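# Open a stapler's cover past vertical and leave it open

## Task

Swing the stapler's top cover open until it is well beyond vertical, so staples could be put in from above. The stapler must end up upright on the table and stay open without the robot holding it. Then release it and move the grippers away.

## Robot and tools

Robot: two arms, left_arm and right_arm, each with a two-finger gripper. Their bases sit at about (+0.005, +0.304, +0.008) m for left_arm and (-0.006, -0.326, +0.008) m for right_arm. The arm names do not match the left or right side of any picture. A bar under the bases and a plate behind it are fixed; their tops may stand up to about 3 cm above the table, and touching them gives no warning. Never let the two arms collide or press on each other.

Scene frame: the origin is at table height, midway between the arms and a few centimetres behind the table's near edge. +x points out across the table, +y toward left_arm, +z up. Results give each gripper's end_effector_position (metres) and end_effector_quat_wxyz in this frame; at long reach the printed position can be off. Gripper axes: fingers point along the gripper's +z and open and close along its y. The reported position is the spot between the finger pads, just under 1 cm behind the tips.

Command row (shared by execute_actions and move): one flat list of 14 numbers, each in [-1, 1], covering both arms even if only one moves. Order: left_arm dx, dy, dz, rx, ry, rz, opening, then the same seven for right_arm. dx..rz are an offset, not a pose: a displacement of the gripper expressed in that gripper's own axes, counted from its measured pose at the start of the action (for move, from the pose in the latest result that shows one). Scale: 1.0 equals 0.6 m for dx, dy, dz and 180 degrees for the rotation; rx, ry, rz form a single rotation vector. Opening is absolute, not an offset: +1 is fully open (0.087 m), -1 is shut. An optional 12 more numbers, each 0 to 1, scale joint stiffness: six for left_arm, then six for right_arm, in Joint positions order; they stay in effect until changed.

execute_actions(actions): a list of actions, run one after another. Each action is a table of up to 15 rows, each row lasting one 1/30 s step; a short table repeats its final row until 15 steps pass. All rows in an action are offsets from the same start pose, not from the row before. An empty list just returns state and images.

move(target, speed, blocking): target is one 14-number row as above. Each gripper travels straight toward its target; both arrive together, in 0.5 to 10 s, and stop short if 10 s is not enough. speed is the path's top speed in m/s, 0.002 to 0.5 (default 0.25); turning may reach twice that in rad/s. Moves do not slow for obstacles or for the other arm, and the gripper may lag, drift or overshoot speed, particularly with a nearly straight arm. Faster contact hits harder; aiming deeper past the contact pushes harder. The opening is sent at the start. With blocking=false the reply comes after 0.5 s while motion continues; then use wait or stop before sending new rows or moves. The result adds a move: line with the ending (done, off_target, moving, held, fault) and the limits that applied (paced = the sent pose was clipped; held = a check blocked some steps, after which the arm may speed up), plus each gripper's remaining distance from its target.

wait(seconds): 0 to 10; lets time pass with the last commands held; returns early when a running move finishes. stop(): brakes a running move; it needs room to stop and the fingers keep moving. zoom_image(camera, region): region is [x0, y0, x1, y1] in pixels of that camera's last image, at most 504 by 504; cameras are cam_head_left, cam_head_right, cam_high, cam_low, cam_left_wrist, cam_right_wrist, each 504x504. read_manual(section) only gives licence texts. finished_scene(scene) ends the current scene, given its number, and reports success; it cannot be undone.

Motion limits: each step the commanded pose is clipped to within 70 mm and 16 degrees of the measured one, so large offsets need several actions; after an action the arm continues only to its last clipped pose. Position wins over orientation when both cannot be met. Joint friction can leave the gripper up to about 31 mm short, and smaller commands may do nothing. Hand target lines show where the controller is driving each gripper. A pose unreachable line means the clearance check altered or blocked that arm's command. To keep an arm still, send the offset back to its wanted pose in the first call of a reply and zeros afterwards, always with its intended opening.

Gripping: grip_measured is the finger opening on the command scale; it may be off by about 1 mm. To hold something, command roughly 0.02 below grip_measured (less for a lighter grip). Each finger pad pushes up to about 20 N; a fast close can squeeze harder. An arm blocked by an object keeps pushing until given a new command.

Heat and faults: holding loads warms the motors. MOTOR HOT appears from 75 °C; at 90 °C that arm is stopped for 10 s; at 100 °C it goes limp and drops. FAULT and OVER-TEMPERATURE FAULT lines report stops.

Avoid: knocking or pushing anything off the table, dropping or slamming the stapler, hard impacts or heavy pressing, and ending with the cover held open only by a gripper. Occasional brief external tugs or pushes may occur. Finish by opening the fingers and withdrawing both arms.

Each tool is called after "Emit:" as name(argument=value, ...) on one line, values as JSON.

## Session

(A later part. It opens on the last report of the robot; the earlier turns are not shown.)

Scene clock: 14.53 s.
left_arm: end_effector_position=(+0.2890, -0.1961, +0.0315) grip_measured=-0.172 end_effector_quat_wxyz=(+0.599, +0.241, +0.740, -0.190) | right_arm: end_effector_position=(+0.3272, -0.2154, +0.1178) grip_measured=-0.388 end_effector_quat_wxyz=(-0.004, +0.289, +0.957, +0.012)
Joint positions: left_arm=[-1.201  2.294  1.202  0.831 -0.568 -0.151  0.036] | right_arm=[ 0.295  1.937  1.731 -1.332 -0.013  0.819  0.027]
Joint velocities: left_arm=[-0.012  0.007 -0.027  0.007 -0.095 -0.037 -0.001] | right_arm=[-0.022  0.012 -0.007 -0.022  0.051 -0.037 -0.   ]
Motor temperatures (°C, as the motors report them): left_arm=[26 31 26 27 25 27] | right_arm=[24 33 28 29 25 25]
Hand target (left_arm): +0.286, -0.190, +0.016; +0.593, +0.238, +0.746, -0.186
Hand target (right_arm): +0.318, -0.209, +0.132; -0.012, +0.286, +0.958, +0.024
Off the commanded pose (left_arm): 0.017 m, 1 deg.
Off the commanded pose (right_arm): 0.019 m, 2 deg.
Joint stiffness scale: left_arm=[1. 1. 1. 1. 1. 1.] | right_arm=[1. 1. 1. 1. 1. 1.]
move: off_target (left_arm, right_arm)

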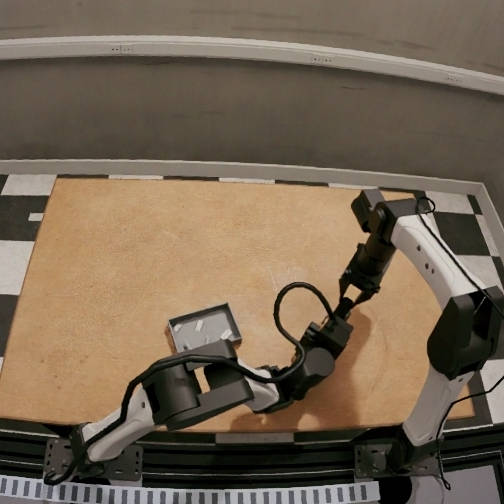

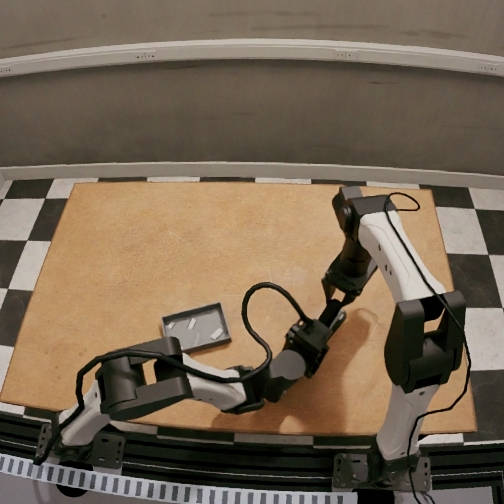

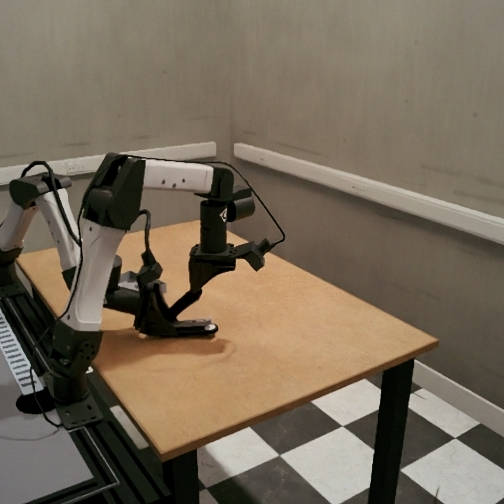

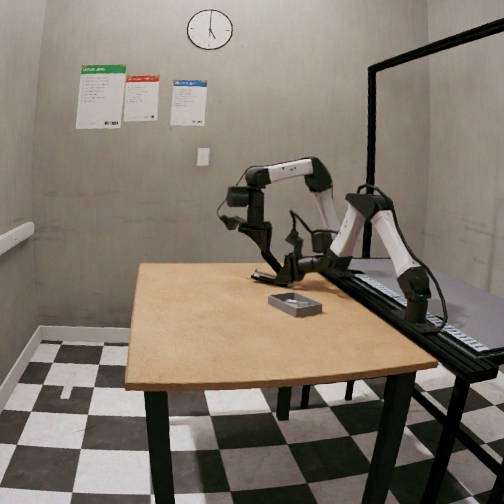

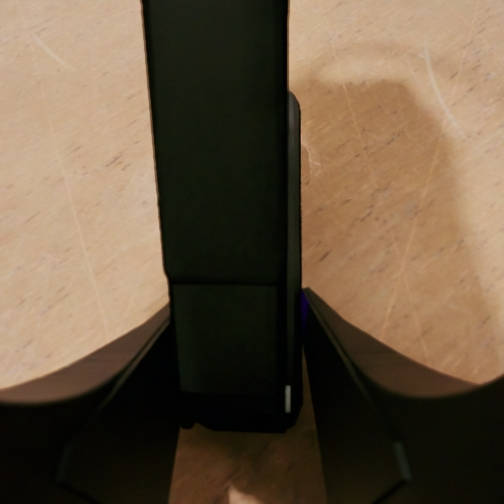

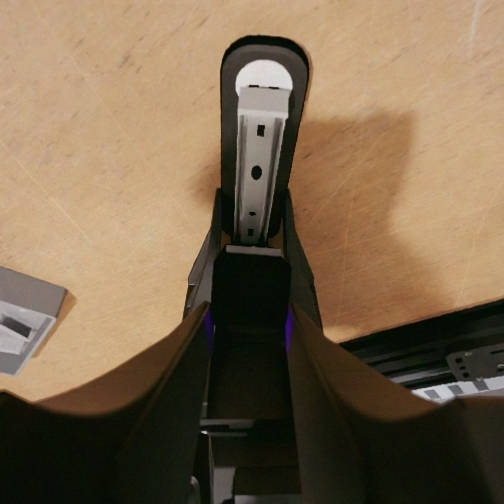

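Emit:
move(target=[0.02,0,0,0,0,0,-0.25,0.065,0,-0.05,0,0.03,0,-0.392], speed=0.04)

Emit:
move(target=[0,0,-0.05,0,-0.03,0,0.1,0,0,0,0,0,0,-0.392], speed=0.04)

Emit:
zoom_image(camera="cam_high", region=[110, 220, 250, 360])

Scene clock: 16.43 s.
left_arm: end_effector_position=(+0.2888, -0.1965, +0.0314) grip_measured=-0.172 end_effector_quat_wxyz=(+0.602, +0.245, +0.736, -0.187) | right_arm: end_effector_position=(+0.3078, -0.2020, +0.1346) grip_measured=-0.388 end_effector_quat_wxyz=(-0.033, +0.292, +0.956, +0.016)
Joint positions: left_arm=[-1.203  2.298  1.202  0.842 -0.57  -0.135  0.036] | right_arm=[ 0.326  1.922  1.764 -1.426 -0.05   0.855  0.027]
Joint velocities: left_arm=[-0.007 -0.007  0.012  0.037 -0.007  0.022 -0.   ] | right_arm=[ 0.007  0.002 -0.007  0.022 -0.022 -0.037 -0.   ]
Motor temperatures (°C, as the motors report them): left_arm=[26 32 27 28 25 27] | right_arm=[24 34 29 29 25 25]
Hand target (left_arm): +0.287, -0.194, +0.020; +0.598, +0.241, +0.740, -0.190
Hand target (right_arm): +0.296, -0.194, +0.148; -0.048, +0.288, +0.956, +0.027
Off the commanded pose (left_arm): 0.012 m, 1 deg.
Off the commanded pose (right_arm): 0.020 m, 2 deg.
Joint stiffness scale: left_arm=[1. 1. 1. 1. 1. 1.] | right_arm=[1. 1. 1. 1. 1. 1.]
move: off_target (left_arm, right_arm)

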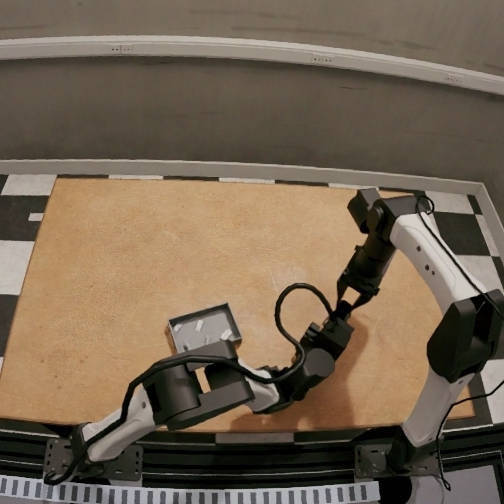

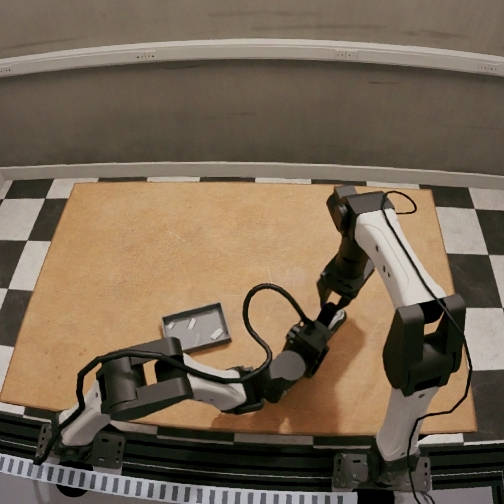

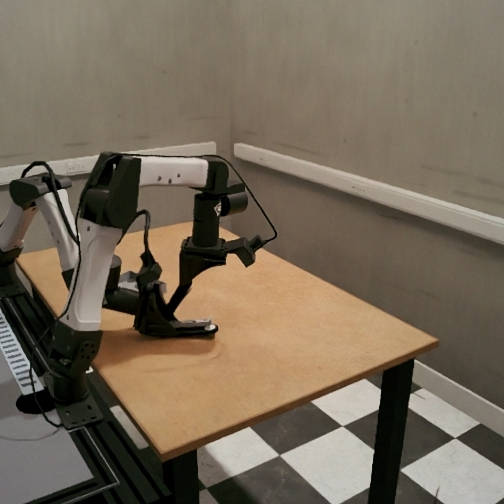

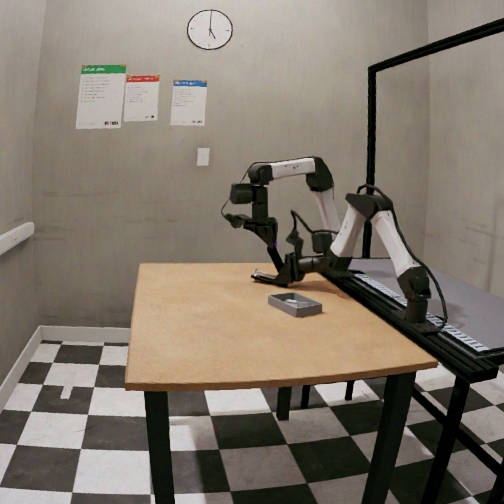

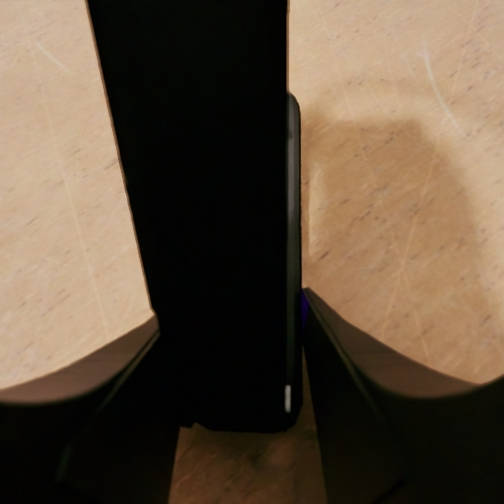

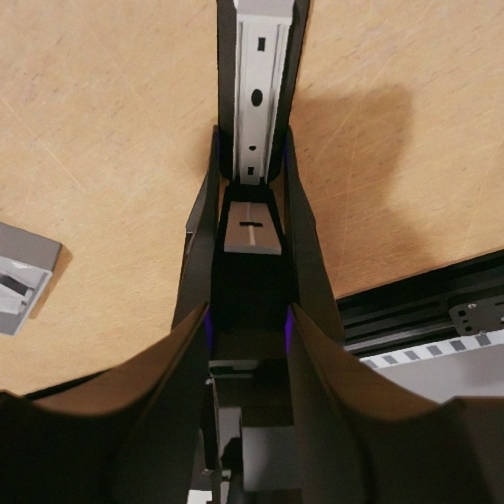

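Scene clock: 17.87 s.
left_arm: end_effector_position=(+0.2686, -0.1807, +0.0273) grip_measured=+0.100 end_effector_quat_wxyz=(+0.627, +0.242, +0.715, -0.193) | right_arm: end_effector_position=(+0.3082, -0.2024, +0.1345) grip_measured=-0.388 end_effector_quat_wxyz=(-0.032, +0.292, +0.956, +0.015)
Joint positions: left_arm=[-1.243  2.298  1.069  1.048 -0.616 -0.094  0.048] | right_arm=[ 0.326  1.922  1.764 -1.425 -0.047  0.855  0.027]
Joint velocities: left_arm=[-0.007  0.012  0.007 -0.051 -0.007 -0.037 -0.   ] | right_arm=[-0.017 -0.007  0.002  0.022 -0.022 -0.037 -0.   ]
Motor temperatures (°C, as the motors report them): left_arm=[26 32 27 28 25 27] | right_arm=[24 34 29 29 25 25]
Hand target (left_arm): +0.265, -0.180, +0.037; +0.635, +0.236, +0.708, -0.199
Hand target (right_arm): +0.308, -0.202, +0.135; -0.033, +0.292, +0.956, +0.016
Off the commanded pose (left_arm): 0.011 m, 2 deg.
Off the commanded pose (right_arm): 0.001 m, 0 deg.
Joint stiffness scale: left_arm=[1. 1. 1. 1. 1. 1.] | right_arm=[1. 1. 1. 1. 1. 1.]
move: off_target (left_arm)

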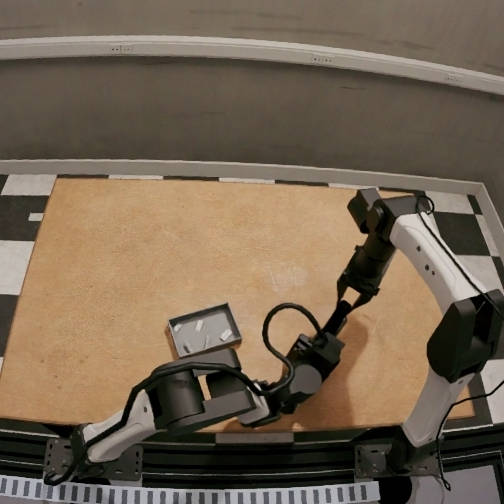

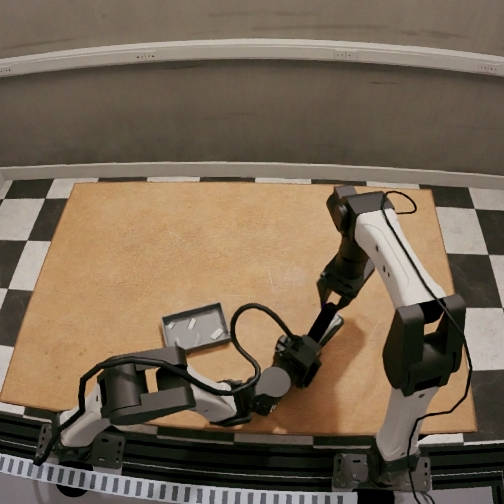

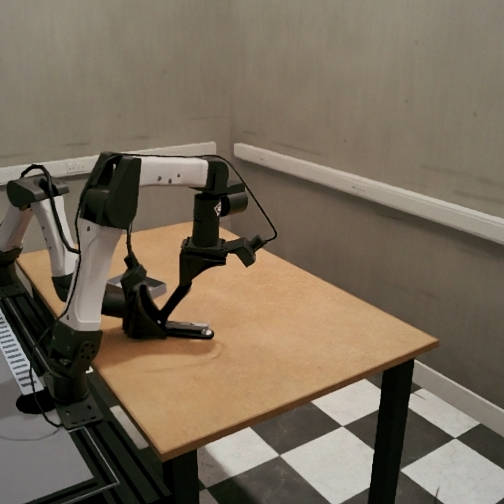

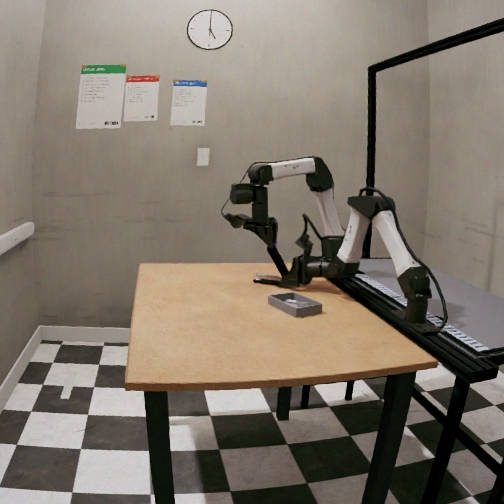

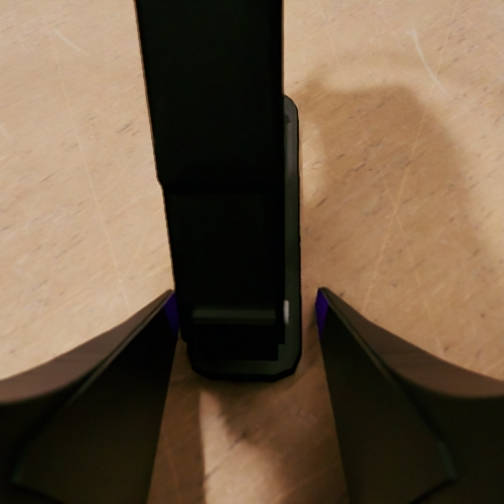

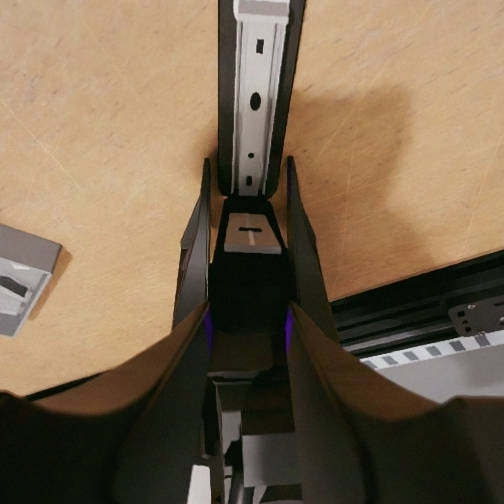

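Region (110, 220, 250, 360) of cam_high's 504x504 image, scaled by 3.600, with more detail than that image has.

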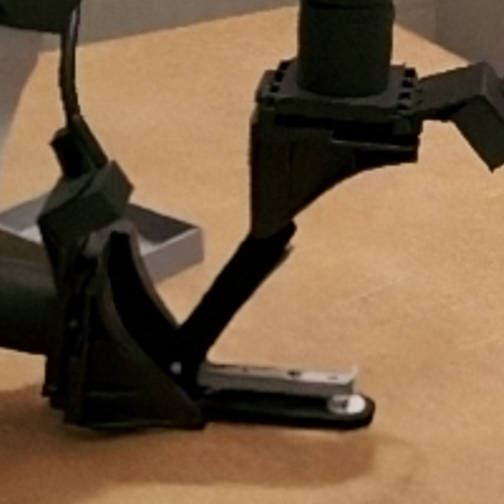

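Regrip and go on to upright.

Emit:
move(target=[0.02,0,0,0,0,0,-0.22,0,0,0,0,0,0,-0.392], speed=0.04)

Emit:
move(target=[0.02,0,0,0,0,0,-0.22,0.08,0,-0.015,0,0,0,-0.392], speed=0.04)

Emit:
zoom_image(camera="cam_high", region=[110, 220, 250, 360])

Scene clock: 19.30 s.
left_arm: end_effector_position=(+0.2691, -0.1815, +0.0261) grip_measured=-0.163 end_effector_quat_wxyz=(+0.631, +0.239, +0.711, -0.197) | right_arm: end_effector_position=(+0.3082, -0.2024, +0.1345) grip_measured=-0.388 end_effector_quat_wxyz=(-0.032, +0.292, +0.956, +0.015)
Joint positions: left_arm=[-1.243  2.314  1.069  1.082 -0.617 -0.089  0.037] | right_arm=[ 0.326  1.922  1.764 -1.425 -0.047  0.855  0.027]
Joint velocities: left_arm=[ 0.012 -0.002  0.012 -0.022 -0.022 -0.007 -0.   ] | right_arm=[-0.012 -0.002 -0.002 -0.095  0.007  0.007 -0.001]
Motor temperatures (°C, as the motors report them): left_arm=[26 33 27 28 25 27] | right_arm=[24 34 29 29 25 25]
Hand target (left_arm): +0.267, -0.179, +0.015; +0.627, +0.242, +0.715, -0.193
Hand target (right_arm): +0.308, -0.202, +0.134; -0.032, +0.292, +0.956, +0.015
Off the commanded pose (left_arm): 0.011 m, 1 deg.
Off the commanded pose (right_arm): 0.000 m, 0 deg.
Joint stiffness scale: left_arm=[1. 1. 1. 1. 1. 1.] | right_arm=[1. 1. 1. 1. 1. 1.]
move: off_target (left_arm)

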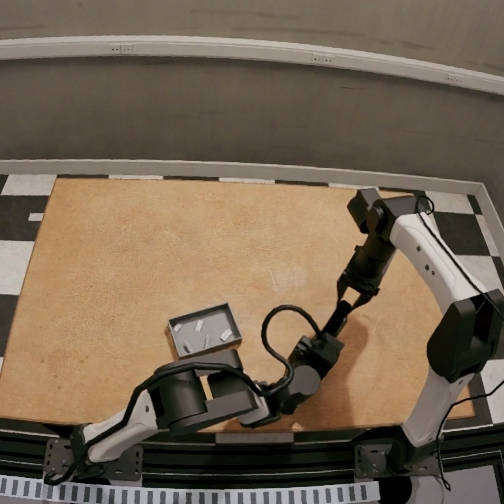

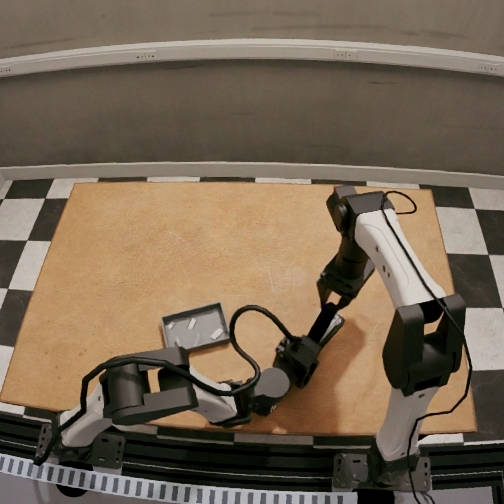

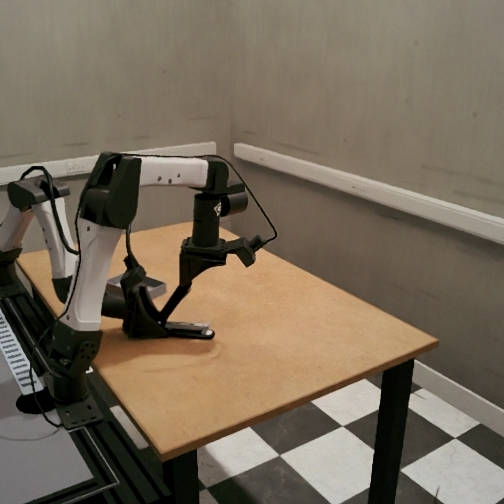

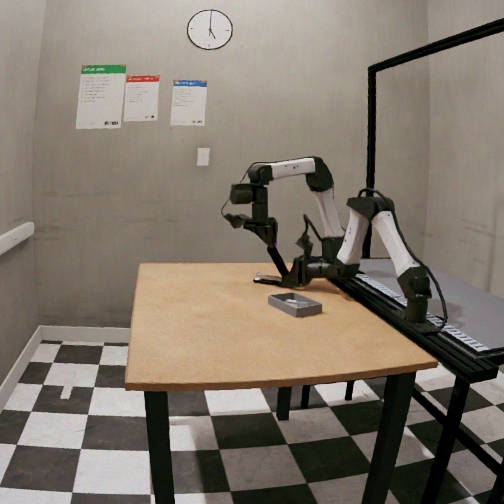

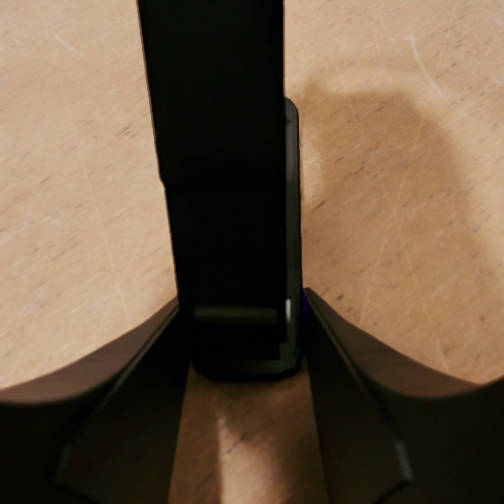

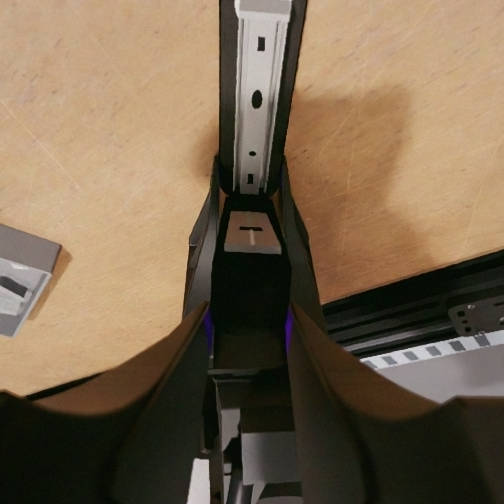

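Scene clock: 20.80 s.
left_arm: end_effector_position=(+0.2698, -0.1820, +0.0256) grip_measured=-0.163 end_effector_quat_wxyz=(+0.636, +0.234, +0.708, -0.200) | right_arm: end_effector_position=(+0.2813, -0.1818, +0.1464) grip_measured=-0.388 end_effector_quat_wxyz=(-0.017, +0.294, +0.956, +0.010)
Joint positions: left_arm=[-1.243  2.327  1.069  1.113 -0.62  -0.086  0.037] | right_arm=[ 0.419  1.826  1.688 -1.424 -0.021  0.953  0.027]
Joint velocities: left_arm=[-0.007  0.007 -0.002 -0.037  0.022 -0.022  0.   ] | right_arm=[ 0.007 -0.007 -0.002 -0.022 -0.037 -0.022 -0.001]
Motor temperatures (°C, as the motors report them): left_arm=[26 33 27 29 25 27] | right_arm=[24 34 29 29 25 25]
Hand target (left_arm): +0.268, -0.180, +0.014; +0.631, +0.239, +0.711, -0.197
Hand target (right_arm): +0.270, -0.175, +0.147; -0.032, +0.292, +0.956, +0.015
Off the commanded pose (left_arm): 0.012 m, 1 deg.
Off the commanded pose (right_arm): 0.014 m, 2 deg.
Joint stiffness scale: left_arm=[1. 1. 1. 1. 1. 1.] | right_arm=[1. 1. 1. 1. 1. 1.]
move: off_target (left_arm, right_arm)

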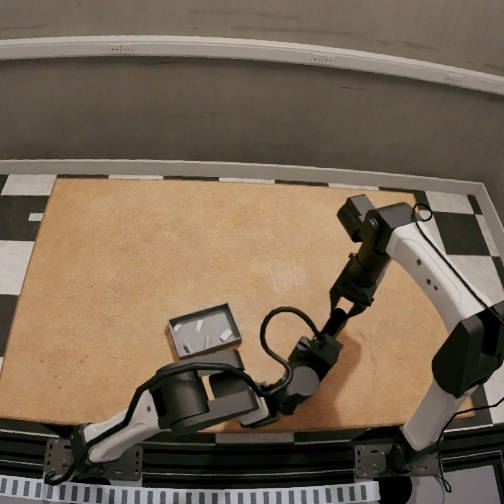

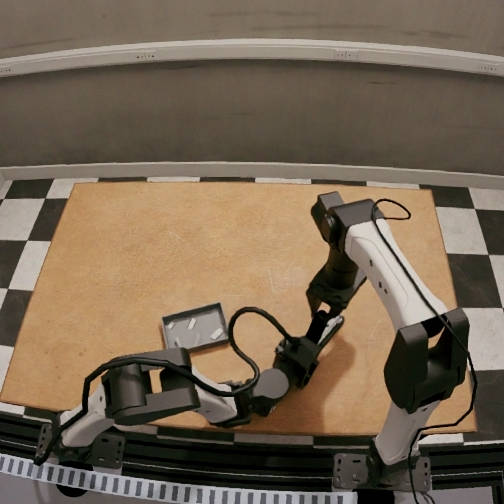

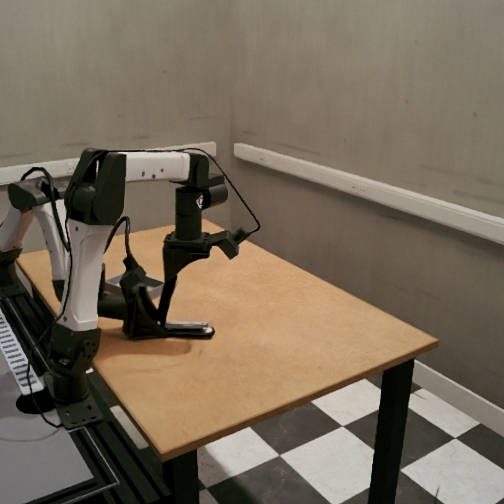

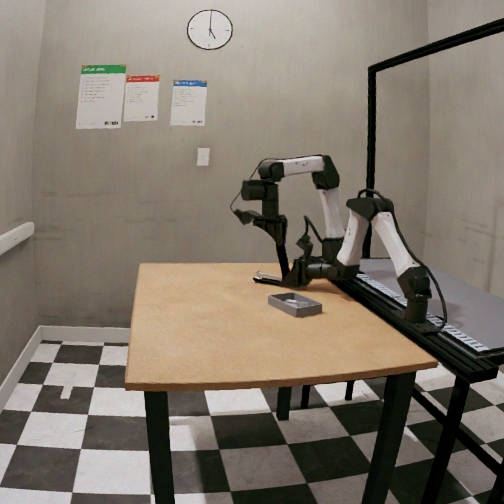

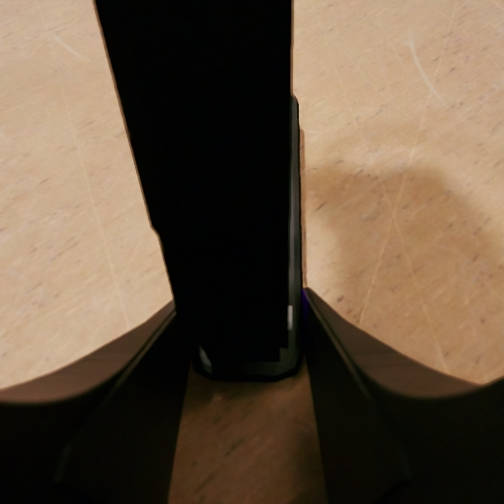

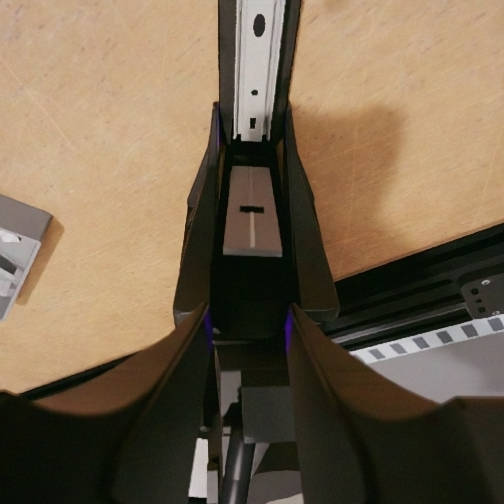

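Region (110, 220, 250, 360) of cam_high's 504x504 image, scaled by 3.600, with more detail than that image has.

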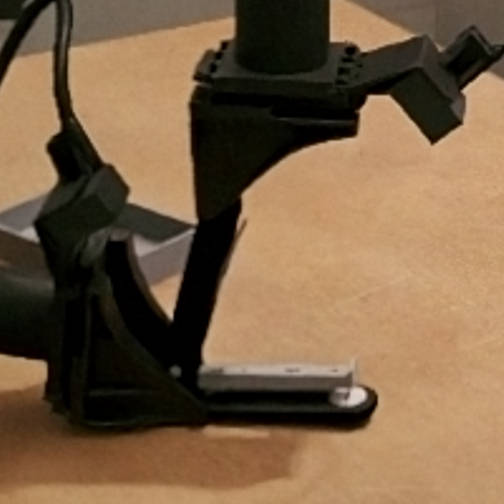

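Emit:
move(target=[0,0,0,0,0,0,-0.22,0.05,0,0,0,0,0,-0.392], speed=0.04)

Emit:
move(target=[0,0,0,0,0,0,-0.22,-0.16,0,0.06,0,0,0,0.2], speed=0.08)

Emit:
move(target=[-0.13,0,0,0,0,0,0.3,0,0,0.14,0,0,0,0.2], speed=0.06)

Emit:
zoom_image(camera="cam_high", region=[90, 180, 270, 360])

Scene clock: 22.20 s.
left_arm: end_effector_position=(+0.2699, -0.1820, +0.0257) grip_measured=-0.163 end_effector_quat_wxyz=(+0.636, +0.235, +0.707, -0.200) | right_arm: end_effector_position=(+0.2647, -0.1699, +0.1494) grip_measured=-0.388 end_effector_quat_wxyz=(-0.010, +0.297, +0.955, +0.004)
Joint positions: left_arm=[-1.243  2.327  1.069  1.113 -0.62  -0.083  0.037] | right_arm=[ 0.48   1.778  1.641 -1.42  -0.002  1.021  0.027]
Joint velocities: left_arm=[-0.017  0.007  0.012 -0.022 -0.007 -0.051  0.001] | right_arm=[-0.012  0.002  0.002  0.037 -0.037 -0.007 -0.001]
Motor temperatures (°C, as the motors report them): left_arm=[26 33 27 29 25 27] | right_arm=[24 35 29 29 25 25]
Hand target (left_arm): +0.270, -0.182, +0.026; +0.636, +0.234, +0.708, -0.201
Hand target (right_arm): +0.257, -0.165, +0.148; -0.018, +0.294, +0.955, +0.009
Off the commanded pose (left_arm): 0.000 m, 0 deg.
Off the commanded pose (right_arm): 0.010 m, 1 deg.
Joint stiffness scale: left_arm=[1. 1. 1. 1. 1. 1.] | right_arm=[1. 1. 1. 1. 1. 1.]
move: done

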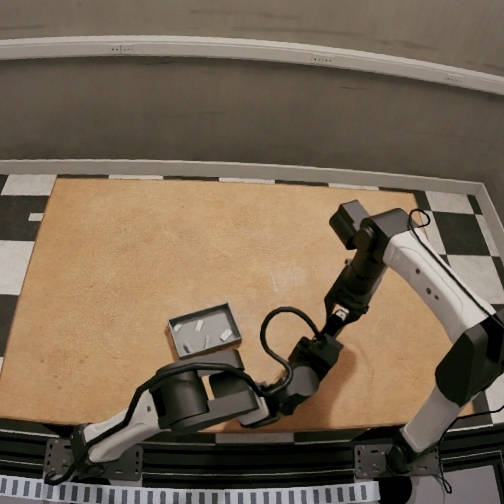

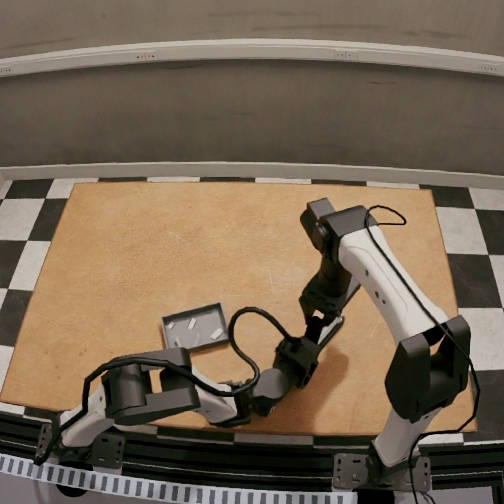

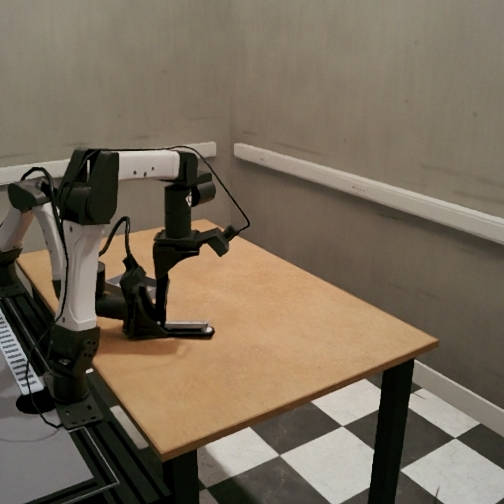

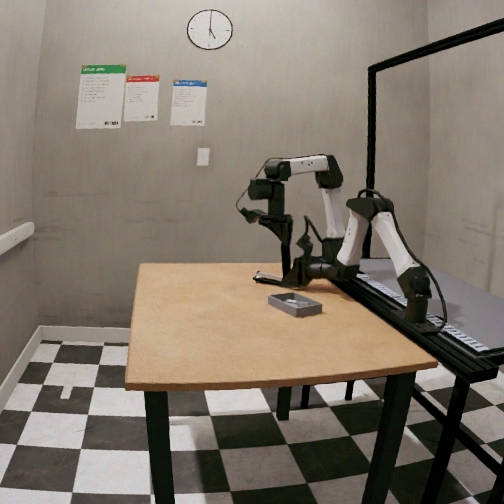

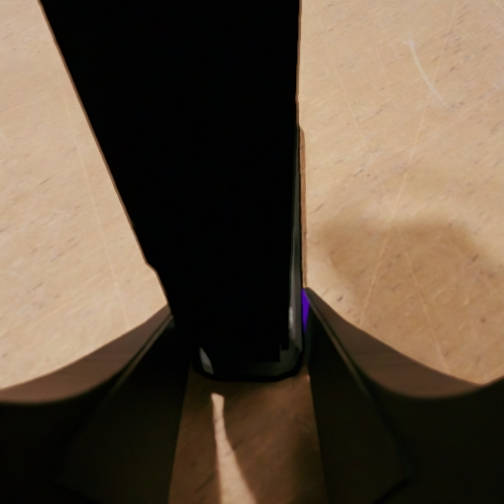

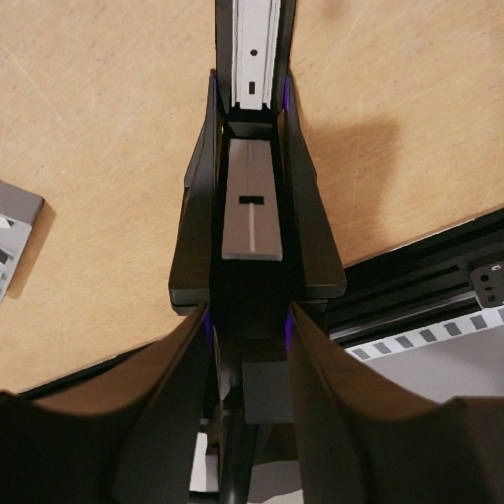

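Scene clock: 23.80 s.
left_arm: end_effector_position=(+0.2697, -0.1822, +0.0258) grip_measured=-0.164 end_effector_quat_wxyz=(+0.636, +0.235, +0.707, -0.200) | right_arm: end_effector_position=(+0.3346, -0.2253, +0.1135) grip_measured=+0.200 end_effector_quat_wxyz=(-0.013, +0.298, +0.954, +0.000)
Joint positions: left_arm=[-1.243  2.327  1.069  1.114 -0.618 -0.084  0.037] | right_arm=[ 0.269  1.986  1.781 -1.363 -0.002  0.811  0.052]
Joint velocities: left_arm=[-0.002  0.022 -0.017  0.007 -0.007 -0.007 -0.001] | right_arm=[-0.002  0.002  0.017 -0.066 -0.022 -0.095 -0.001]
Motor temperatures (°C, as the motors report them): left_arm=[26 33 27 29 25 27] | right_arm=[24 35 29 29 25 25]
Hand target (left_arm): +0.270, -0.182, +0.026; +0.636, +0.235, +0.707, -0.200
Hand target (right_arm): +0.342, -0.226, +0.111; -0.010, +0.297, +0.955, +0.004
Off the commanded pose (left_arm): 0.000 m, 0 deg.
Off the commanded pose (right_arm): 0.009 m, 1 deg.
Joint stiffness scale: left_arm=[1. 1. 1. 1. 1. 1.] | right_arm=[1. 1. 1. 1. 1. 1.]
move: done

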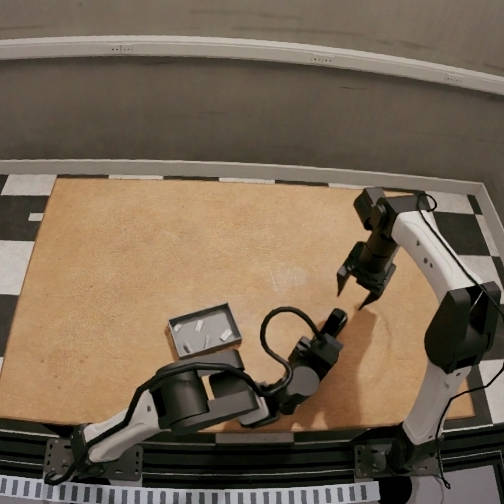

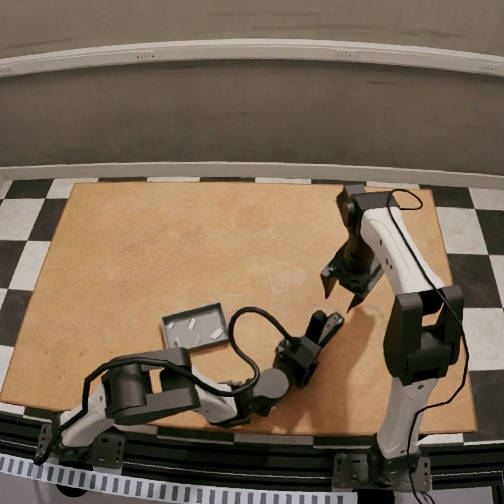

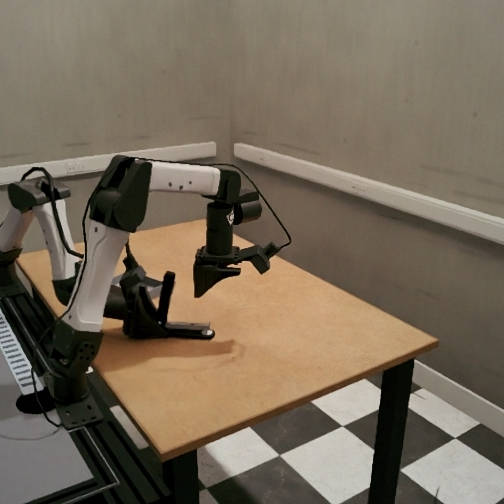

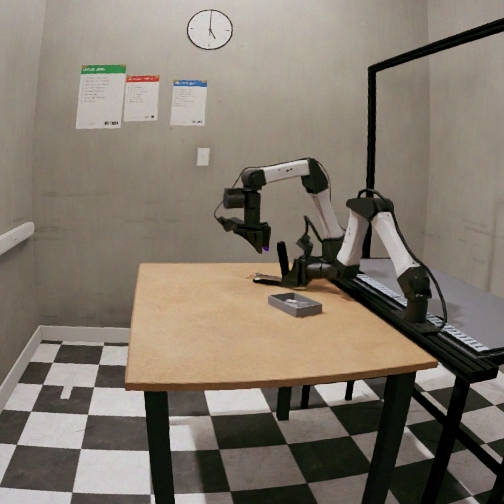

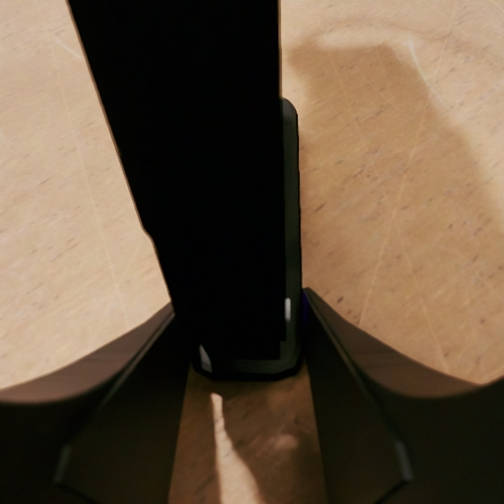

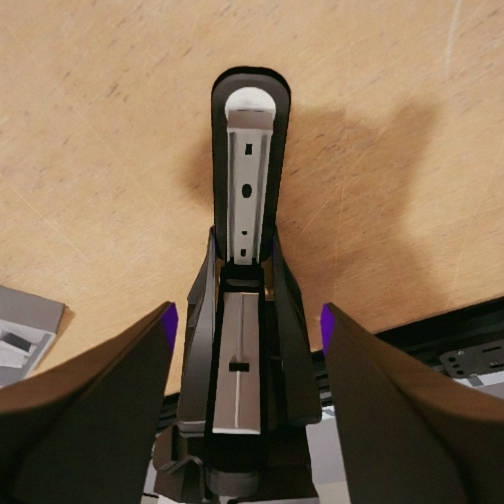

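Scene clock: 25.70 s.
left_arm: end_effector_position=(+0.2686, -0.1838, +0.0834) grip_measured=+0.300 end_effector_quat_wxyz=(+0.627, +0.247, +0.714, -0.190) | right_arm: end_effector_position=(+0.3352, -0.2243, +0.0407) grip_measured=+0.200 end_effector_quat_wxyz=(-0.003, +0.298, +0.955, +0.006)
Joint positions: left_arm=[-1.243  2.133  1.096  0.854 -0.614 -0.084  0.057] | right_arm=[ 0.269  2.003  1.517 -1.058 -0.002  0.811  0.052]
Joint velocities: left_arm=[-0.012  0.007 -0.007 -0.007 -0.066 -0.022  0.   ] | right_arm=[ 0.002  0.012 -0.017  0.095 -0.007  0.022  0.001]
Motor temperatures (°C, as the motors report them): left_arm=[26 34 27 29 25 27] | right_arm=[24 35 29 29 25 25]
Hand target (left_arm): +0.276, -0.188, +0.104; +0.637, +0.235, +0.707, -0.200
Hand target (right_arm): +0.331, -0.225, +0.030; -0.013, +0.298, +0.954, +0.000
Off the commanded pose (left_arm): 0.022 m, 2 deg.
Off the commanded pose (right_arm): 0.012 m, 1 deg.
Joint stiffness scale: left_arm=[1. 1. 1. 1. 1. 1.] | right_arm=[1. 1. 1. 1. 1. 1.]
move: off_target (left_arm, right_arm)

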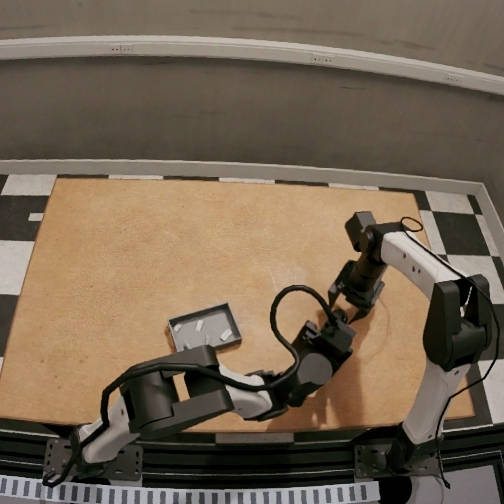

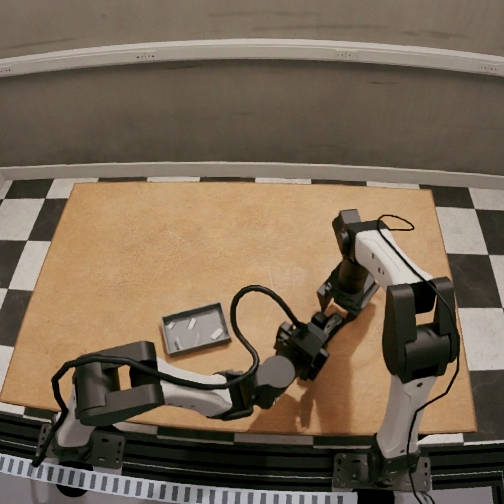

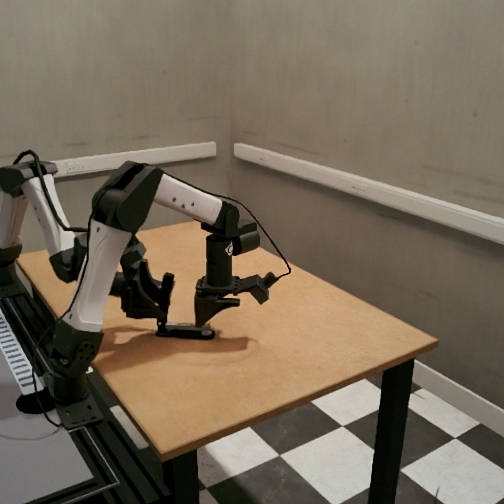

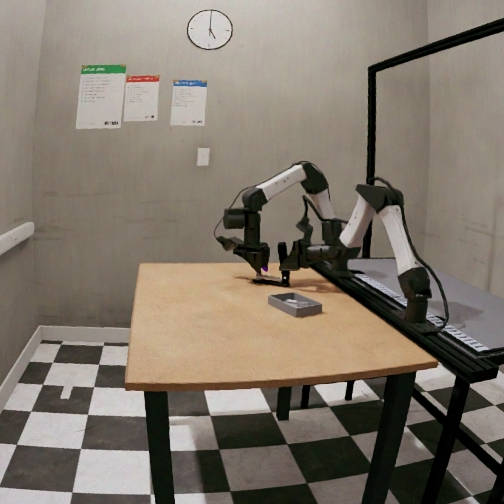

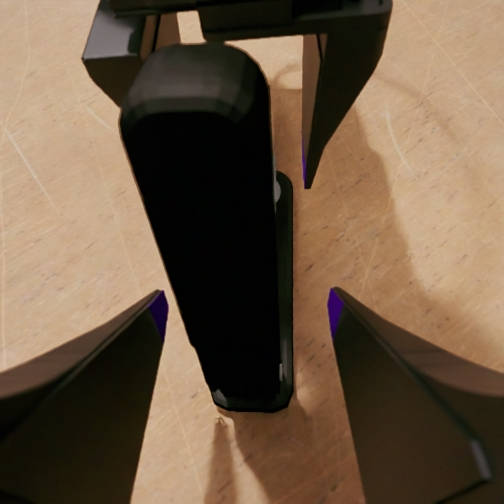

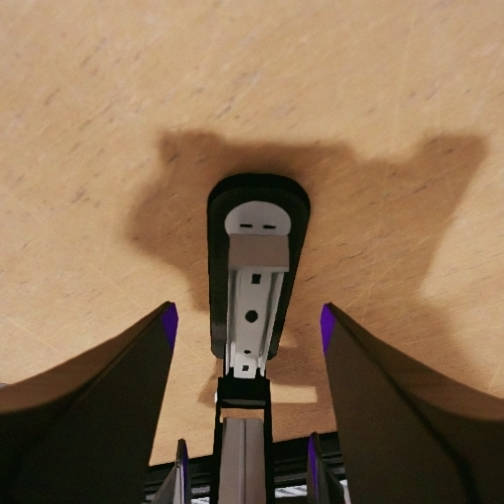

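Region (90, 180, 270, 360) of cam_high's 504x504 image, scaled by 2.800, with more detail than that image has.

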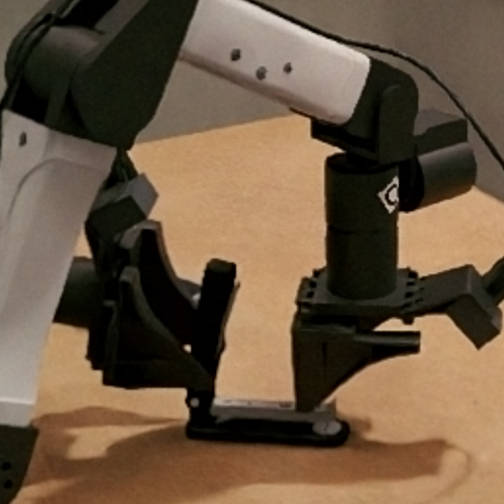

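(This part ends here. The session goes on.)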